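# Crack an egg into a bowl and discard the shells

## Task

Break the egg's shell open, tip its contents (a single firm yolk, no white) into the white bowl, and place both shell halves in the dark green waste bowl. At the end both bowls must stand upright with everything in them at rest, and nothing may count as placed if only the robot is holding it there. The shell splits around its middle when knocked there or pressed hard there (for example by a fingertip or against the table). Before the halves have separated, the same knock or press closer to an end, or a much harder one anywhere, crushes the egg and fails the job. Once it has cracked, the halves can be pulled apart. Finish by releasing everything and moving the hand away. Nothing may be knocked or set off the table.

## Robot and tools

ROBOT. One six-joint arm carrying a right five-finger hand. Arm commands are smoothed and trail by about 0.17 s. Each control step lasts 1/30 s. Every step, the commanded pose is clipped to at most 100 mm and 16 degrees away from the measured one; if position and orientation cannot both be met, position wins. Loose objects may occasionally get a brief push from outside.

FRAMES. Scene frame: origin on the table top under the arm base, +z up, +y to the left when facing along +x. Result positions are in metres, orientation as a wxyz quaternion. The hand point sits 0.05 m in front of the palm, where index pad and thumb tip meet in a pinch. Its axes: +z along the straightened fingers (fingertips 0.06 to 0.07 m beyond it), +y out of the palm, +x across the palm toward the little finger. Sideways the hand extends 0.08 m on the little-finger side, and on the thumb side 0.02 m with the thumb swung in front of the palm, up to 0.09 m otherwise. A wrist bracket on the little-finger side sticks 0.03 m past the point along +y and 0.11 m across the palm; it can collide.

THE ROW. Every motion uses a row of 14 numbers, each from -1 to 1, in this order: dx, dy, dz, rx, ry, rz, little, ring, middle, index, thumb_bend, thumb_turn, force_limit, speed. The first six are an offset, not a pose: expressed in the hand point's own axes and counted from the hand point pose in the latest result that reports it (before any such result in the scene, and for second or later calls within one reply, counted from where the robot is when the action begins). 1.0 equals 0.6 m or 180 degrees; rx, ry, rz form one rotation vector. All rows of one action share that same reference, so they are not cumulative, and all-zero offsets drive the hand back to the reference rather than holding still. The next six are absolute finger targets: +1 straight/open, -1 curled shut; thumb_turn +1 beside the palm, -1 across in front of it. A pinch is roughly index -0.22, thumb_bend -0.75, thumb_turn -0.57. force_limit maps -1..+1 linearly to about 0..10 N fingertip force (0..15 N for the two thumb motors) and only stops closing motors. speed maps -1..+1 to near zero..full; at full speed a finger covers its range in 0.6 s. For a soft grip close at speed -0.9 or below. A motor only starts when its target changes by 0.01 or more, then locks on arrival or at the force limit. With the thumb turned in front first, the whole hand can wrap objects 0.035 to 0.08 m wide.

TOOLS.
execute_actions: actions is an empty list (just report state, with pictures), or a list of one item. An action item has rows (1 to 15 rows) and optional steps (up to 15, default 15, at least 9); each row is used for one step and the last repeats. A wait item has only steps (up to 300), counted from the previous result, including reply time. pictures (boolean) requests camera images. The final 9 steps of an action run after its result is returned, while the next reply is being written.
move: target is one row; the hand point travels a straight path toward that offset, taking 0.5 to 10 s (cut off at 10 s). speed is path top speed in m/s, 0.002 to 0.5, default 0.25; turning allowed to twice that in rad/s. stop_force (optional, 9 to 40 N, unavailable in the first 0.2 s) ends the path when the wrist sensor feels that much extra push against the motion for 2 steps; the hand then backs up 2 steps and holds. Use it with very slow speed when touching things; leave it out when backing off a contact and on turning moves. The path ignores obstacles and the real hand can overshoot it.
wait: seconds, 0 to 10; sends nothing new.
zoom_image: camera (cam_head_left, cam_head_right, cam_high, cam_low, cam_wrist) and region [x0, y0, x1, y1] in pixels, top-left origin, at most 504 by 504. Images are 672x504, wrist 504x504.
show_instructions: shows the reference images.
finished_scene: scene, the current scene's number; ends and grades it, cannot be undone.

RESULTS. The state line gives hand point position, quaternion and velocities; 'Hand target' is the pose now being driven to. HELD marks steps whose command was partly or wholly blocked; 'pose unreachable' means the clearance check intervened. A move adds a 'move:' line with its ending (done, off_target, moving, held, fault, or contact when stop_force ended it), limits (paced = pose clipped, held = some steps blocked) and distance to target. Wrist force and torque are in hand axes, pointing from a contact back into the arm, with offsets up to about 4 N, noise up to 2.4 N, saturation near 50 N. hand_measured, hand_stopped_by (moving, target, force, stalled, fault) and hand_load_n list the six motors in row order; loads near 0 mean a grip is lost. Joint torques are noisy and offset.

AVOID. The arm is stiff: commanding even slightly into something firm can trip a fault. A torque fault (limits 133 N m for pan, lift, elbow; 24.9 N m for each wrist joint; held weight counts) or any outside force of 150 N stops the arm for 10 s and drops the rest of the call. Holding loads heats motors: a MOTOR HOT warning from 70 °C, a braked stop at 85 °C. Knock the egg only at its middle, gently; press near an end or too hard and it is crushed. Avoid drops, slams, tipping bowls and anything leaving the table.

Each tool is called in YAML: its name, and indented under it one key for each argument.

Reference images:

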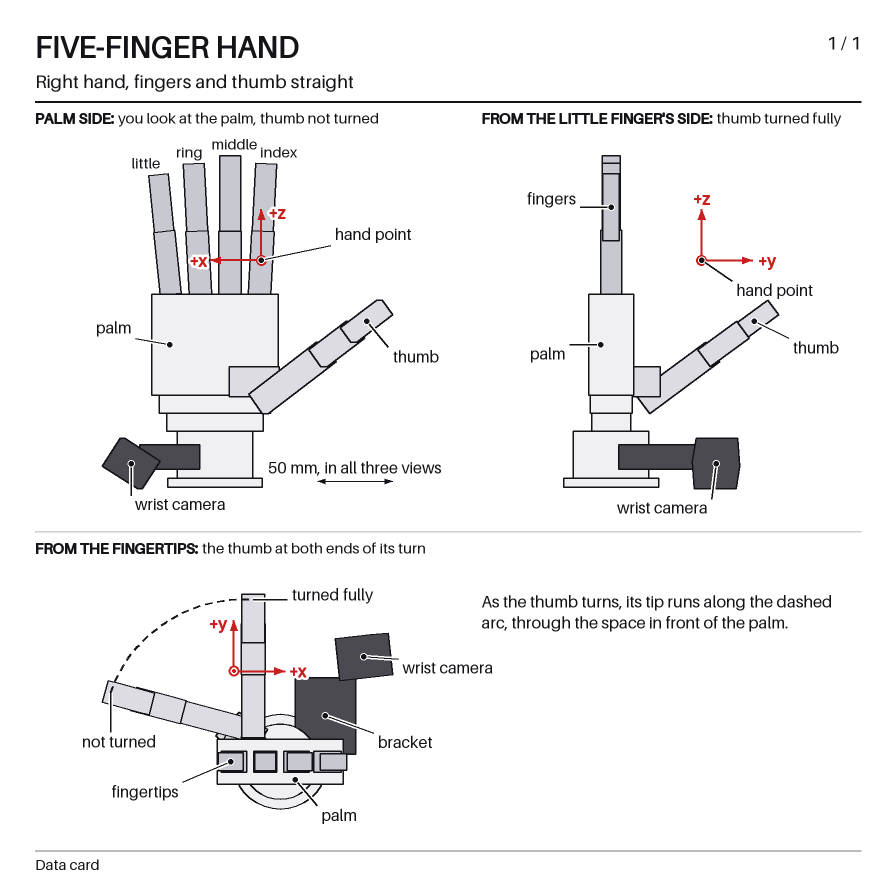

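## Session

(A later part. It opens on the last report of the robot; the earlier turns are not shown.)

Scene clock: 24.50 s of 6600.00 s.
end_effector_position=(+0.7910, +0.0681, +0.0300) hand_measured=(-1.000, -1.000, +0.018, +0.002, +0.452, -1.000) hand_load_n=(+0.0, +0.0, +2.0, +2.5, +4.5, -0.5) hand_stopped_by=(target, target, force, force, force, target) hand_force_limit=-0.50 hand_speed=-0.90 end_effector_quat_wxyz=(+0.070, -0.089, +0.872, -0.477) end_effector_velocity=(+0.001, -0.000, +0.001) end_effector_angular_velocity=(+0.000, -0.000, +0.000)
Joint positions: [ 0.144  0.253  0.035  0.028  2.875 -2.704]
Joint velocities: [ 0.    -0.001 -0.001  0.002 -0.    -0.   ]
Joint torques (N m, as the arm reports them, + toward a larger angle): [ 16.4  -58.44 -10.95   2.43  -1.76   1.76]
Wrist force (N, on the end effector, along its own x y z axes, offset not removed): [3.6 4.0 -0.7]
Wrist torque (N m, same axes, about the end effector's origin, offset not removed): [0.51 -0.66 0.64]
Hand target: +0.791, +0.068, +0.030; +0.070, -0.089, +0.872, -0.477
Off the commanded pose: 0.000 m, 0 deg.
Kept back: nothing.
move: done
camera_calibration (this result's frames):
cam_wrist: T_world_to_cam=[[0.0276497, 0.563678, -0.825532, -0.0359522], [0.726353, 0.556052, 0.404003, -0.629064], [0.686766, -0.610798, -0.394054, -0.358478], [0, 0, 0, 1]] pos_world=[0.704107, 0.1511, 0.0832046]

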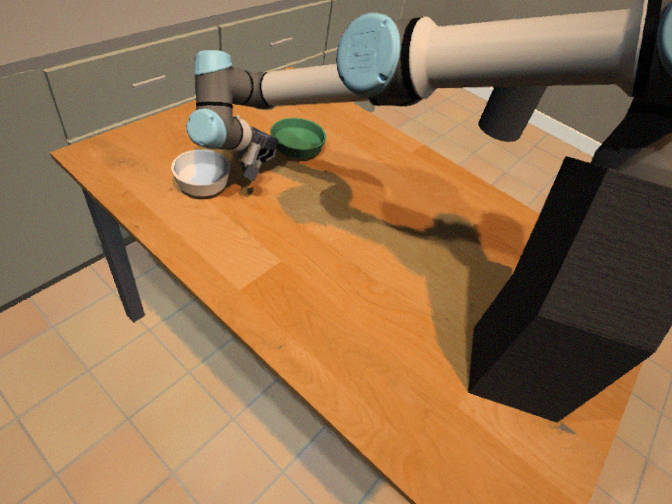

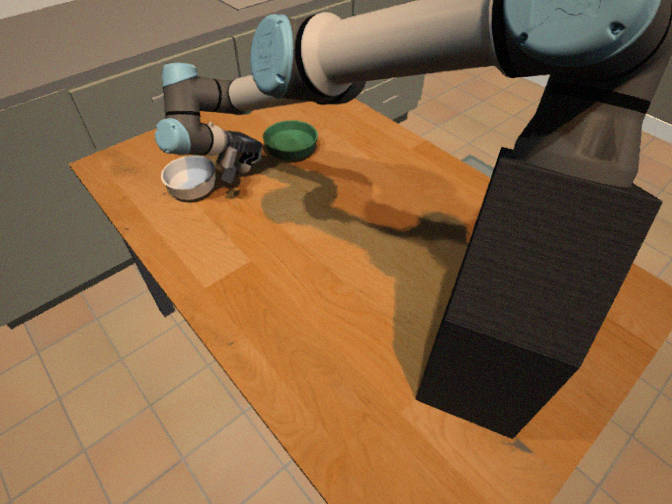

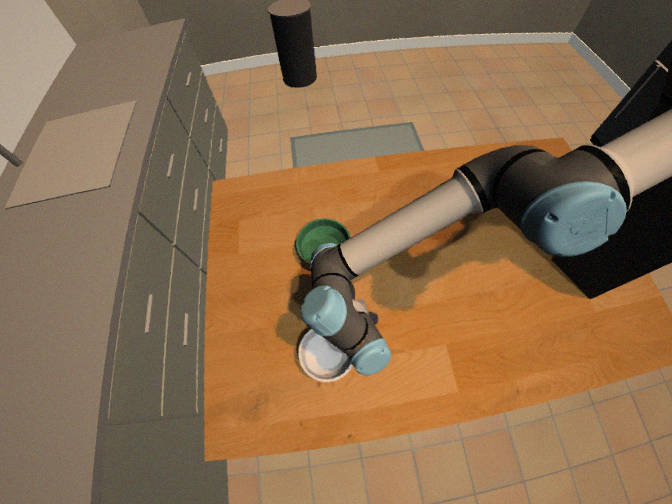

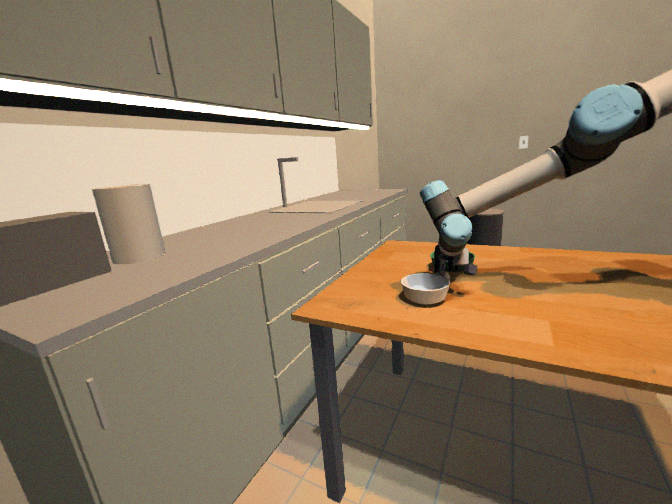

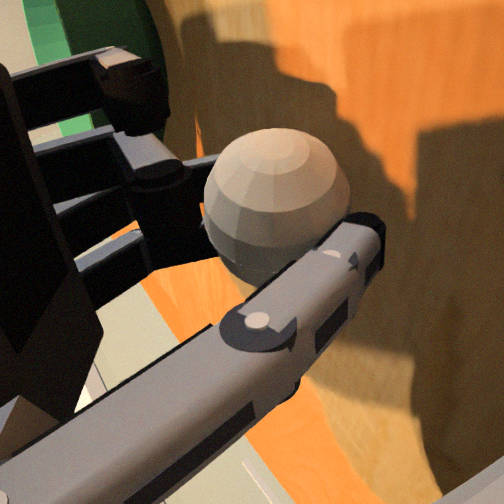

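move:
  target: [0.02,-0.141,-0.09,-0.015,-0.352,-0.224,-1,-1,-0.2,-0.2,0.2,-1,-0.5,-0.9]
  speed: 0.15

Scene clock: 29.70 s of 6600.00 s.
end_effector_position=(+0.7761, +0.0645, +0.1297) hand_measured=(-1.000, -1.000, +0.018, +0.002, +0.452, -1.000) hand_load_n=(+0.0, +0.0, +2.0, +2.5, +4.5, -0.5) hand_stopped_by=(target, target, force, force, force, target) hand_force_limit=-0.50 hand_speed=-0.90 end_effector_quat_wxyz=(-0.346, +0.602, -0.636, +0.336) end_effector_velocity=(-0.000, -0.000, +0.000) end_effector_angular_velocity=(-0.000, +0.002, +0.013)
Joint positions: [-0.089 -0.555  1.394 -0.535  1.573 -3.56 ]
Joint velocities: [-0.003 -0.001 -0.002  0.01  -0.011 -0.008]
Joint torques (N m, as the arm reports them, + toward a larger angle): [ 12.13 -57.17 -13.26   1.69  -2.97  -1.18]
Wrist force (N, on the end effector, along its own x y z axes, offset not removed): [1.3 2.8 -2.4]
Wrist torque (N m, same axes, about the end effector's origin, offset not removed): [0.50 0.03 -0.14]
Hand target: +0.776, +0.064, +0.130; -0.346, +0.602, -0.636, +0.336
Off the commanded pose: 0.001 m, 0 deg.
Kept back: nothing.
move: done
camera_calibration (this result's frames):
cam_wrist: T_world_to_cam=[[-0.536784, 0.16984, -0.826449, 0.512382], [-0.350608, 0.846049, 0.40159, 0.160953], [0.767422, 0.505326, -0.394598, -0.44567], [0, 0, 0, 1]] pos_world=[0.673486, 0.0020121, 0.18296]

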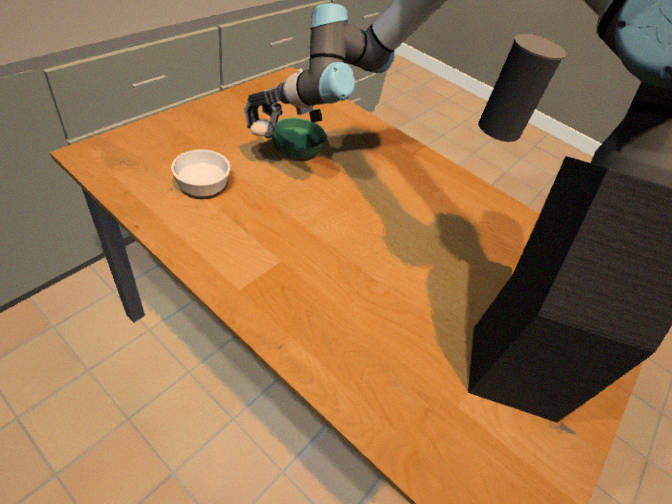

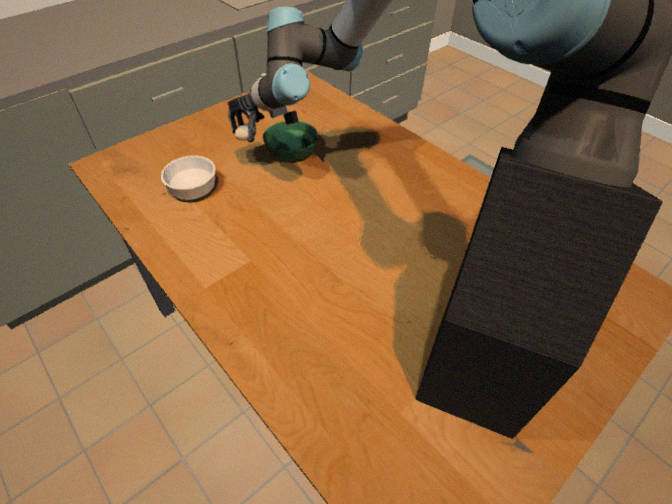

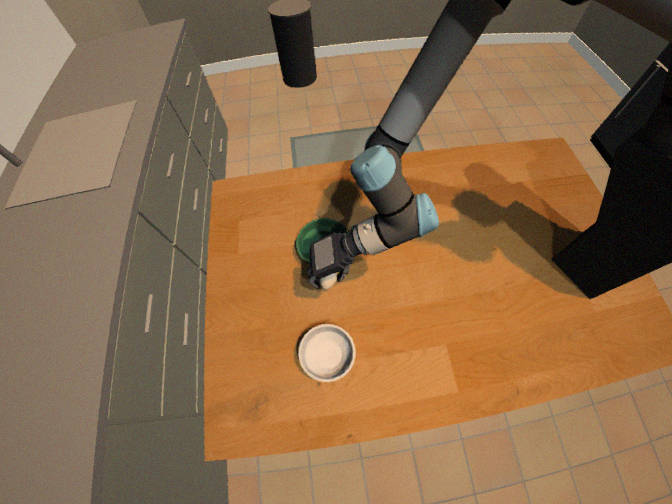

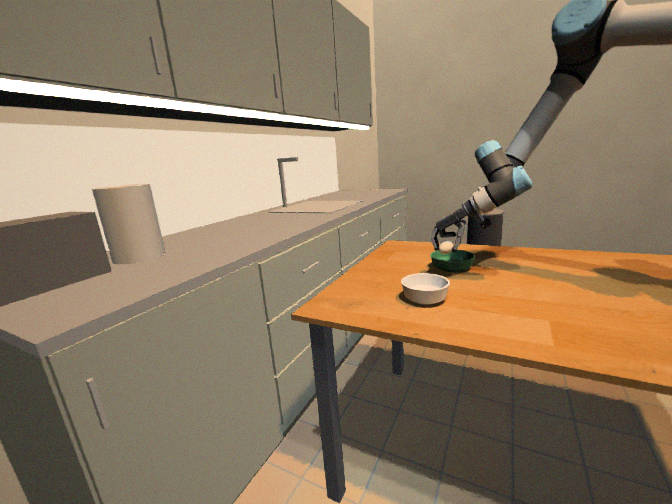

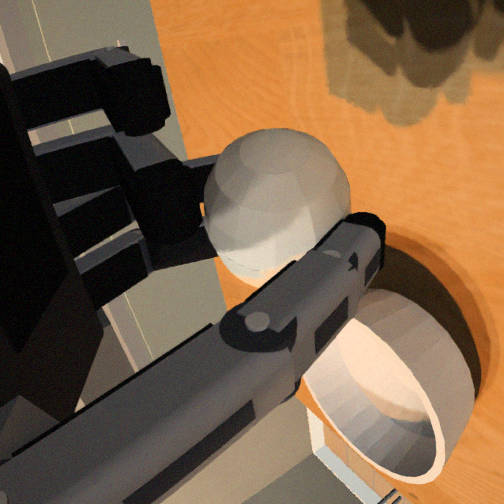

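move:
  target: [-0.283,0.035,0.088,0,0,0,-1,-1,-0.2,-0.2,0.2,-1,-0.5,-0.9]
  speed: 0.15

zoom_image:
  camera: "cam_head_left"
  region: [150, 100, 270, 210]

Scene clock: 32.03 s of 6600.00 s.
end_effector_position=(+0.8152, +0.2344, +0.0899) hand_measured=(-1.000, -1.000, +0.018, +0.002, +0.452, -1.000) hand_load_n=(+0.0, +0.0, +2.0, +2.5, +4.5, -0.5) hand_stopped_by=(target, target, force, force, force, target) hand_force_limit=-0.50 hand_speed=-0.90 end_effector_quat_wxyz=(-0.346, +0.602, -0.636, +0.336) end_effector_velocity=(+0.001, +0.002, -0.001) end_effector_angular_velocity=(-0.000, +0.001, +0.001)
Joint positions: [ 0.138 -0.247  1.012 -0.454  1.79  -3.491]
Joint velocities: [ 0.002  0.005 -0.01   0.006  0.002  0.   ]
Joint torques (N m, as the arm reports them, + toward a larger angle): [ 39.56 -43.34 -14.26   1.29   2.09   1.83]
Wrist force (N, on the end effector, along its own x y z axes, offset not removed): [2.7 2.8 1.4]
Wrist torque (N m, same axes, about the end effector's origin, offset not removed): [0.43 -0.37 0.24]
Hand target: +0.815, +0.235, +0.090; -0.346, +0.602, -0.636, +0.336
Off the commanded pose: 0.001 m, 0 deg.
Kept back: nothing.
move: done
camera_calibration (this result's frames):
cam_wrist: T_world_to_cam=[[-0.536596, 0.170065, -0.826524, 0.471433], [-0.35063, 0.845985, 0.401705, 0.0468571], [0.767544, 0.505358, -0.394323, -0.577385], [0, 0, 0, 1]] pos_world=[0.712567, 0.171971, 0.143153]

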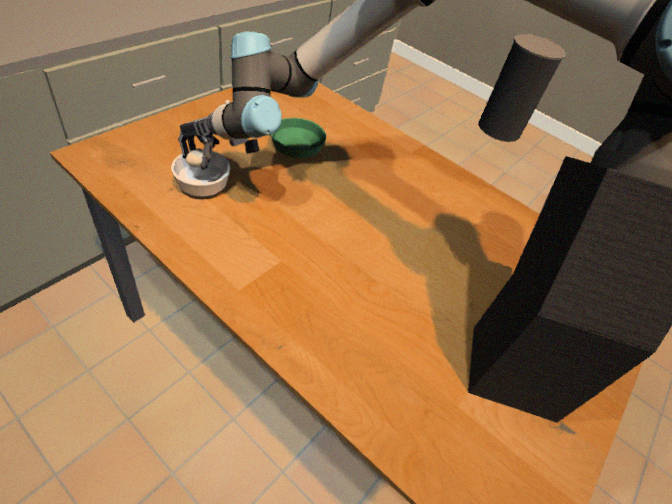

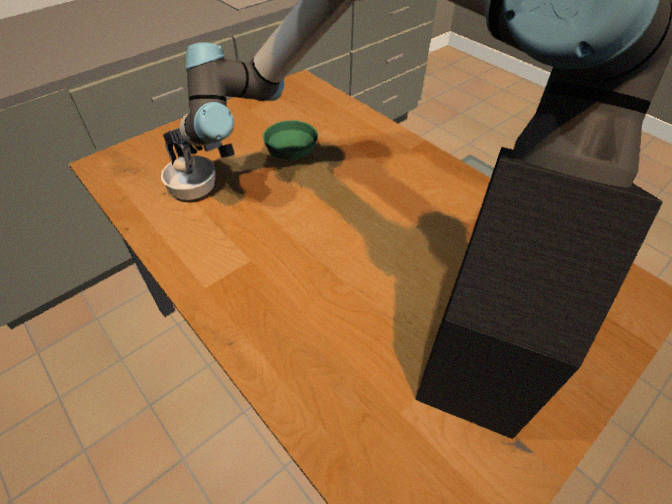

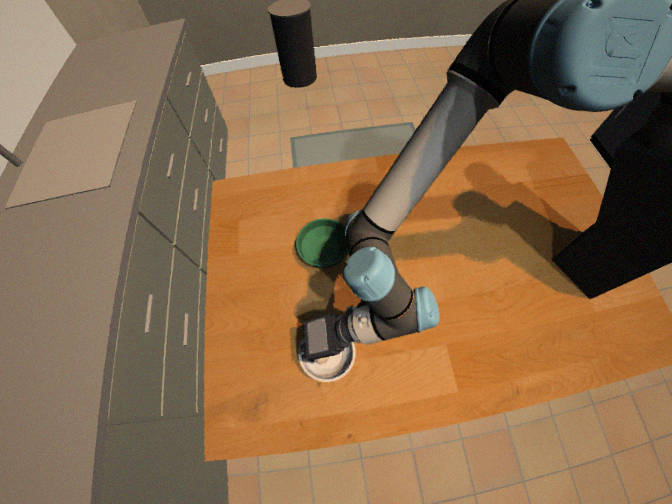

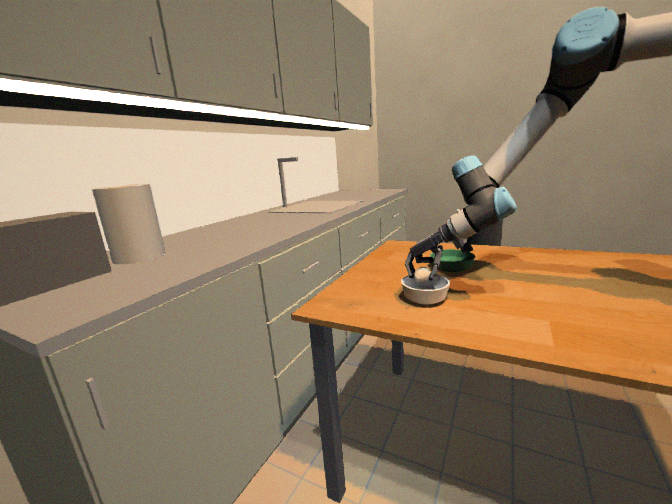

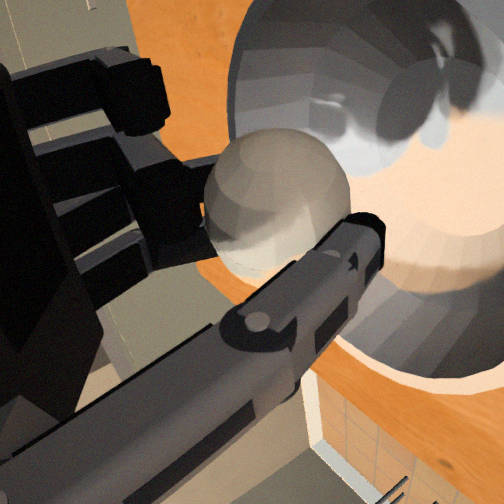

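Region (150, 100, 270, 210) of cam_head_left's 672x504 image, scaled by 4.200, with more detail than that image has; it fills the top 462 rows of this view, and the rest is white.

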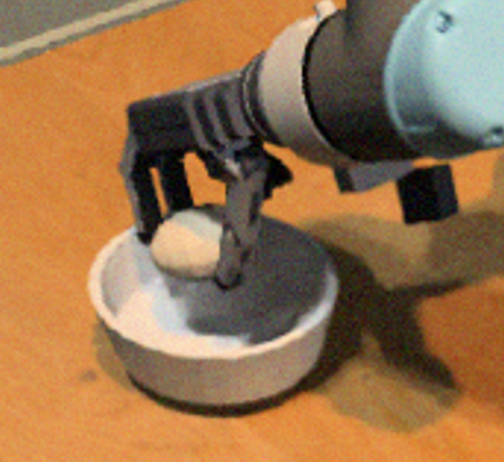

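Lower a little, back 1 cm, and squeeze with the thumb.

move:
  target: [0,0.037,0.004,0,0,0,-1,-1,-0.2,-0.2,0.3,-1,0.4,-0.93]
  speed: 0.04

zoom_image:
  camera: "cam_head_right"
  region: [150, 120, 240, 210]

Scene clock: 33.67 s of 6600.00 s.
end_effector_position=(+0.8054, +0.2355, +0.0699) hand_measured=(-1.000, -1.000, +0.018, +0.002, +0.400, -1.000) hand_load_n=(+0.0, +0.0, +4.5, +5.5, +10.0, -1.5) hand_stopped_by=(target, target, force, force, force, target) hand_force_limit=0.40 hand_speed=-0.93 end_effector_quat_wxyz=(-0.346, +0.602, -0.636, +0.336) end_effector_velocity=(-0.000, -0.000, -0.000) end_effector_angular_velocity=(+0.000, +0.000, +0.000)
Joint positions: [ 0.126 -0.222  1.023 -0.49   1.778 -3.495]
Joint velocities: [-0. -0.  0. -0. -0. -0.]
Joint torques (N m, as the arm reports them, + toward a larger angle): [ 16.34 -42.39  -1.25  -1.14  -2.86  -1.4 ]
Wrist force (N, on the end effector, along its own x y z axes, offset not removed): [-2.3 3.4 -0.9]
Wrist torque (N m, same axes, about the end effector's origin, offset not removed): [0.48 0.57 0.20]
Hand target: +0.805, +0.235, +0.070; -0.346, +0.602, -0.636, +0.336
Off the commanded pose: 0.000 m, 0 deg.
Kept back: nothing.
move: done
camera_calibration (this result's frames):
cam_wrist: T_world_to_cam=[[-0.5366, 0.170054, -0.826524, 0.449454], [-0.350632, 0.845988, 0.401697, 0.0505423], [0.76754, 0.505357, -0.394331, -0.578254], [0, 0, 0, 1]] pos_world=[0.702732, 0.173035, 0.123158]

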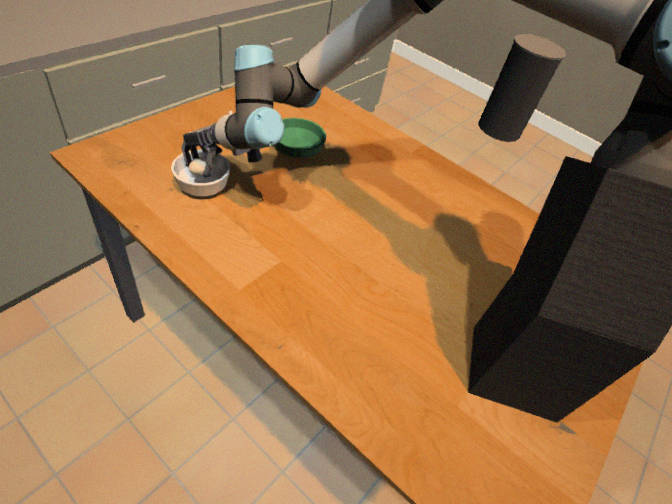

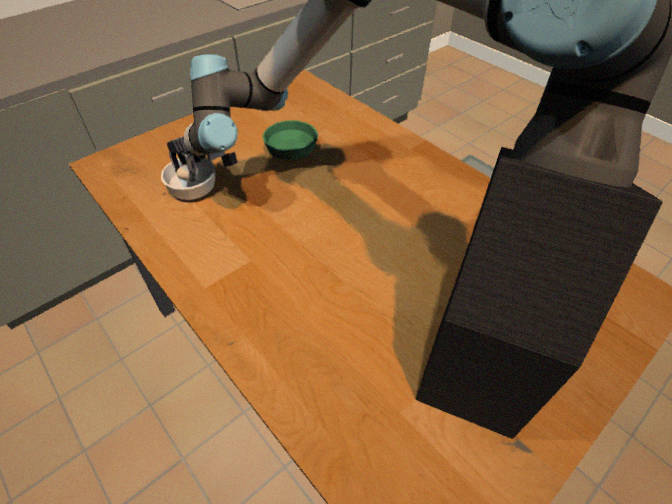

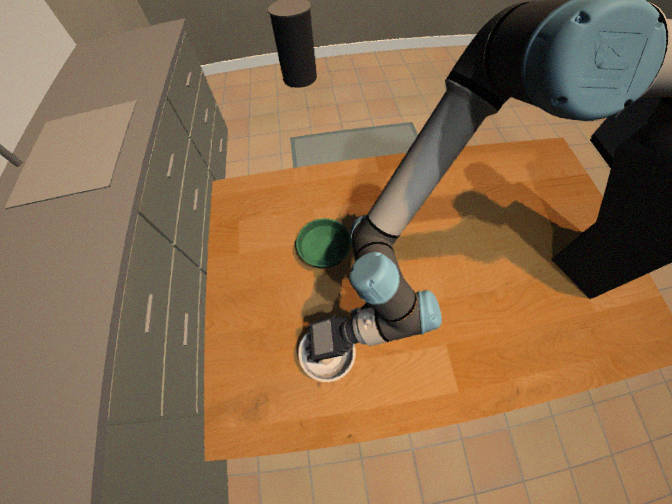

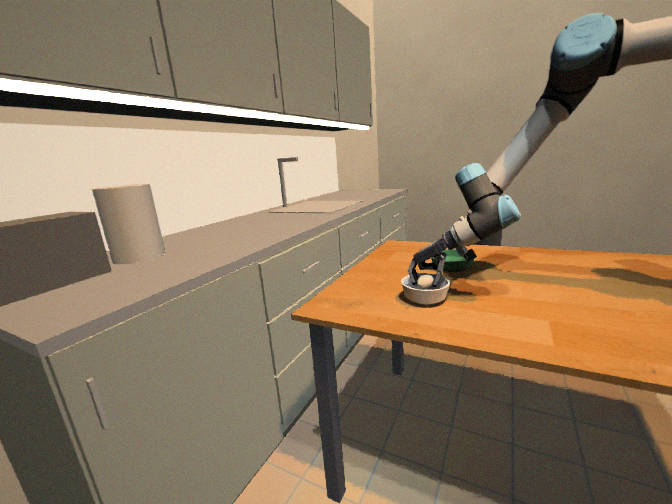

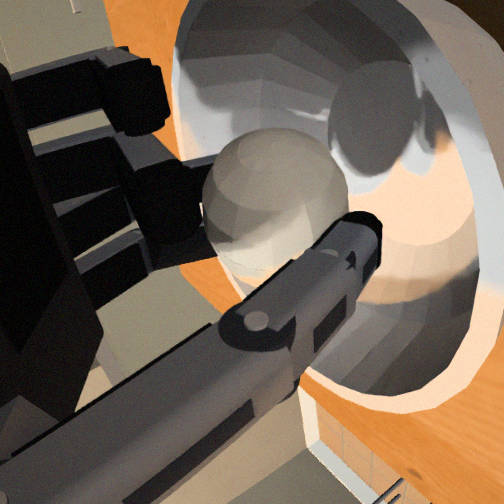

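Region (150, 120, 240, 210) of cam_head_right's 672x504 image, scaled by 5.600, with more detail than that image has.

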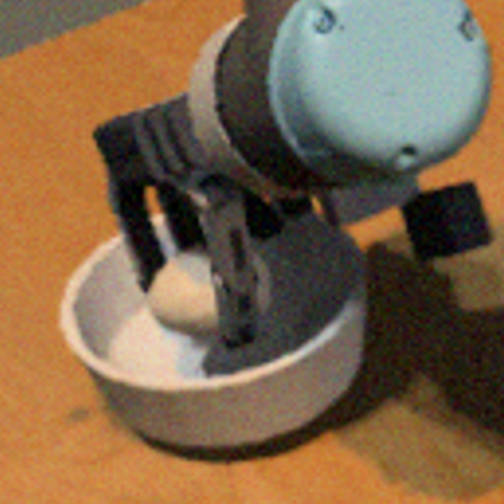

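move:
  target: [0,0,0,0,0,0,-1,-1,-0.2,-0.2,0.25,-1,1,-0.93]

Scene clock: 35.03 s of 6600.00 s.
end_effector_position=(+0.8054, +0.2355, +0.0699) hand_measured=(-1.000, -1.000, +0.018, +0.002, +0.362, -1.000) hand_load_n=(+0.0, +0.0, +7.0, +8.0, +14.5, -2.0) hand_stopped_by=(target, target, force, force, force, target) hand_force_limit=1.00 hand_speed=-0.93 end_effector_quat_wxyz=(-0.346, +0.602, -0.636, +0.336) end_effector_velocity=(-0.000, +0.000, -0.000) end_effector_angular_velocity=(-0.001, +0.001, +0.000)
Joint positions: [ 0.126 -0.222  1.023 -0.49   1.778 -3.495]
Joint velocities: [ 0.     0.    -0.     0.001  0.001 -0.   ]
Joint torques (N m, as the arm reports them, + toward a larger angle): [ 18.11 -51.1   -3.81   0.56  -1.44  -1.17]
Wrist force (N, on the end effector, along its own x y z axes, offset not removed): [0.0 0.5 -1.4]
Wrist torque (N m, same axes, about the end effector's origin, offset not removed): [0.00 0.28 0.17]
Hand target: +0.805, +0.235, +0.070; -0.346, +0.602, -0.636, +0.336
Off the commanded pose: 0.000 m, 0 deg.
Kept back: nothing.
move: done
camera_calibration (this result's frames):
cam_wrist: T_world_to_cam=[[-0.5366, 0.170054, -0.826524, 0.449433], [-0.350632, 0.845988, 0.401697, 0.0505461], [0.76754, 0.505357, -0.394332, -0.578254], [0, 0, 0, 1]] pos_world=[0.702722, 0.173036, 0.123139]

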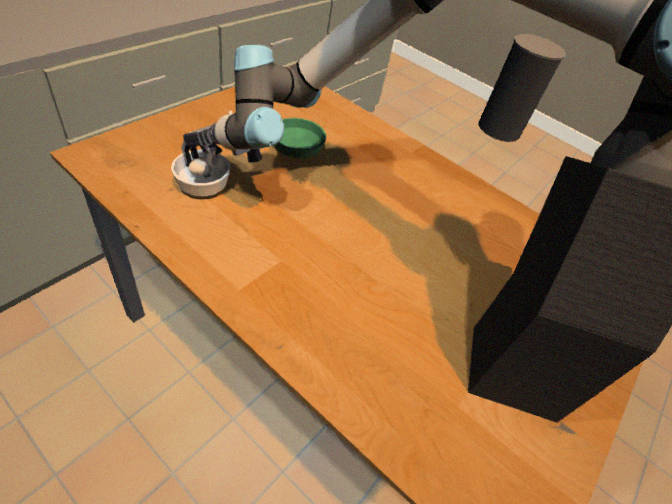

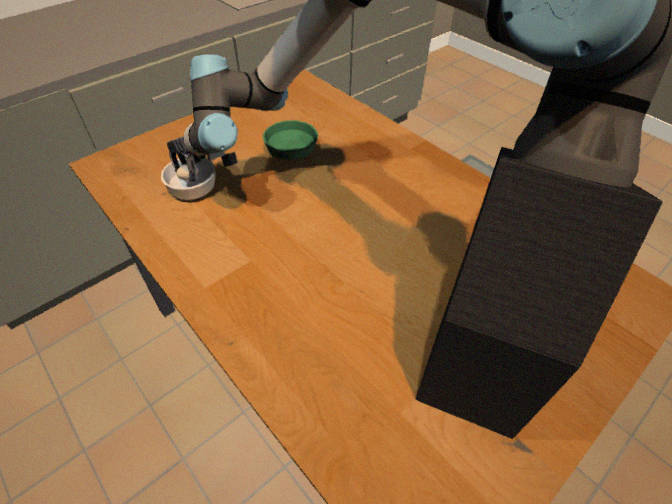

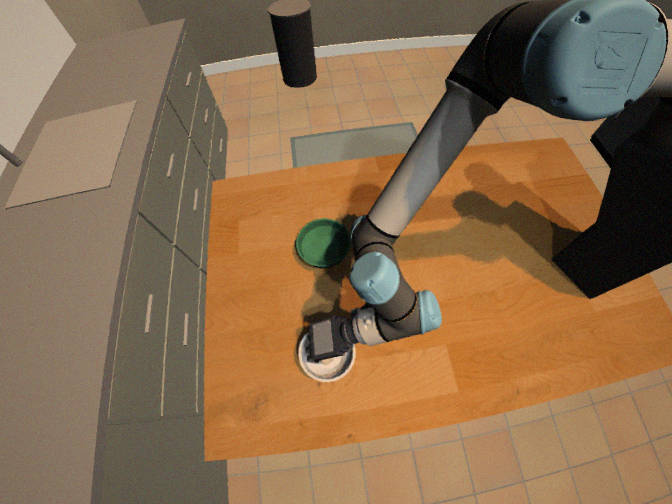

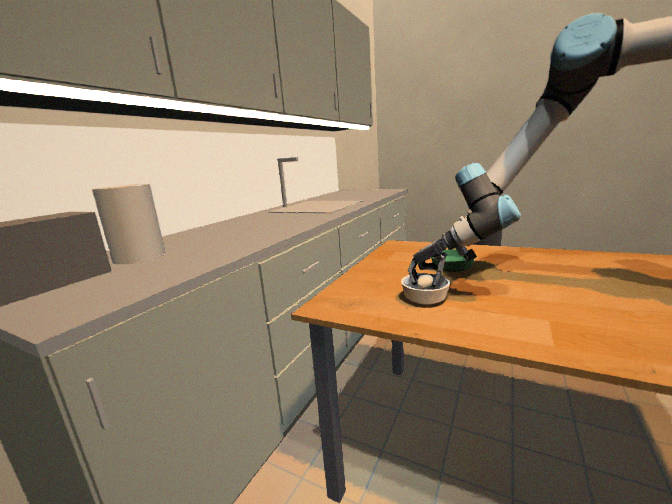

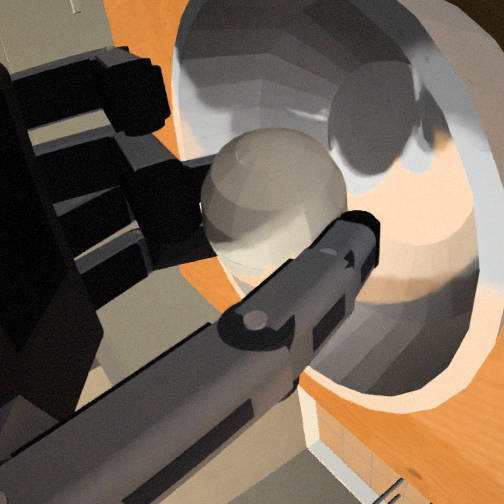

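move:
  target: [0,0,0,0,0,0,-1,-1,-0.1,-0.1,0.25,-1,1,-0.93]

zoom_image:
  camera: "cam_wrist"
  region: [150, 100, 400, 320]

Scene clock: 36.03 s of 6600.00 s.
end_effector_position=(+0.8054, +0.2355, +0.0699) hand_measured=(-1.000, -1.000, +0.002, -0.014, +0.364, -1.000) hand_load_n=(+0.0, +0.0, +9.5, +10.0, +19.0, -3.0) hand_stopped_by=(target, target, force, force, force, target) hand_force_limit=1.00 hand_speed=-0.93 end_effector_quat_wxyz=(-0.346, +0.602, -0.636, +0.336) end_effector_velocity=(+0.000, -0.000, +0.001) end_effector_angular_velocity=(+0.000, -0.000, +0.000)
Joint positions: [ 0.126 -0.222  1.023 -0.49   1.778 -3.495]
Joint velocities: [-0.    -0.001  0.     0.001 -0.     0.   ]
Joint torques (N m, as the arm reports them, + toward a larger angle): [ 18.6  -53.52  -5.22   1.09  -1.03  -0.99]
Wrist force (N, on the end effector, along its own x y z axes, offset not removed): [0.8 0.7 -2.9]
Wrist torque (N m, same axes, about the end effector's origin, offset not removed): [0.27 0.15 0.05]
Hand target: +0.805, +0.235, +0.070; -0.346, +0.602, -0.636, +0.336
Off the commanded pose: 0.000 m, 0 deg.
Kept back: nothing.
move: done
camera_calibration (this result's frames):
cam_wrist: T_world_to_cam=[[-0.5366, 0.170054, -0.826524, 0.449433], [-0.350632, 0.845988, 0.401697, 0.0505462], [0.76754, 0.505357, -0.394331, -0.578255], [0, 0, 0, 1]] pos_world=[0.702722, 0.173036, 0.123139]

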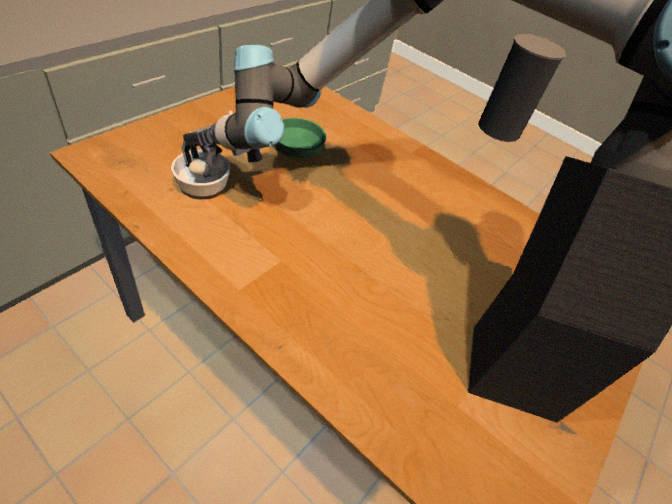

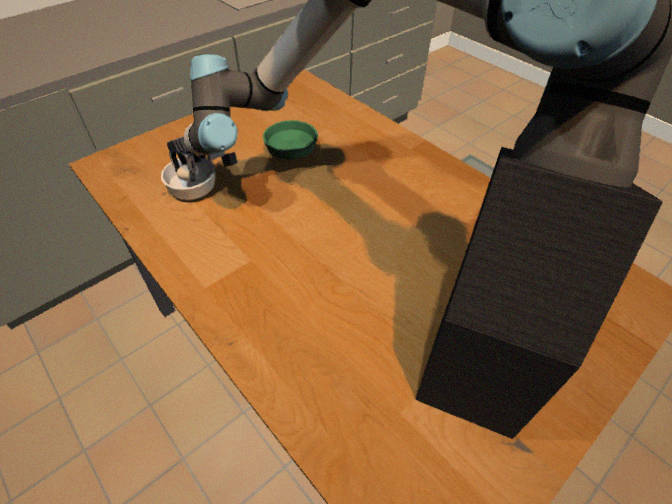

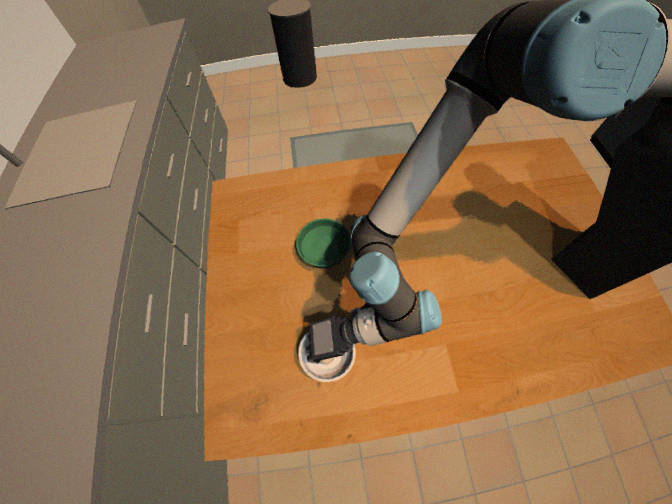

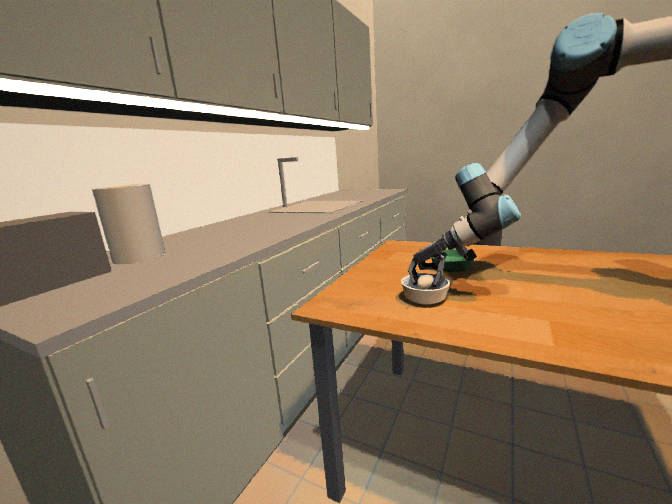

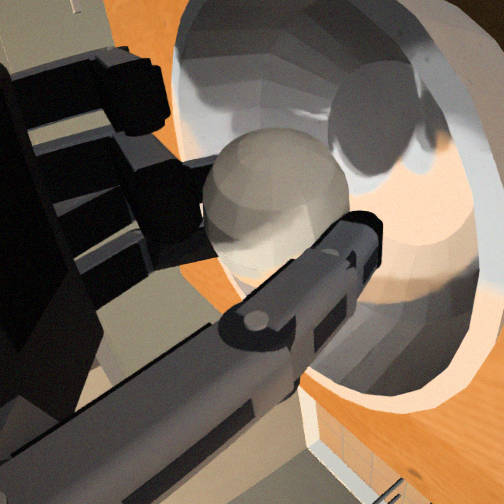

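Region (150, 100, 400, 320) of cam_wrist's 504x504 image, scaled by 2.016, with more detail than that image has; it fills the top 444 rows of this view, and the rest is white.

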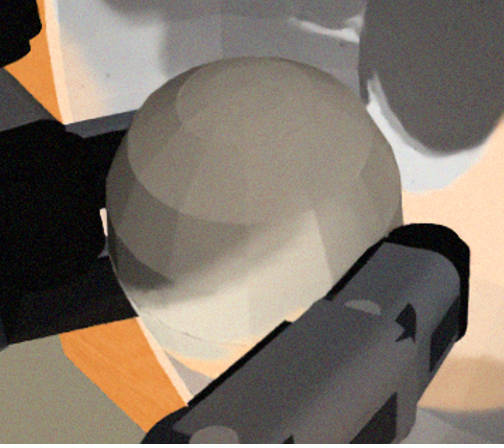

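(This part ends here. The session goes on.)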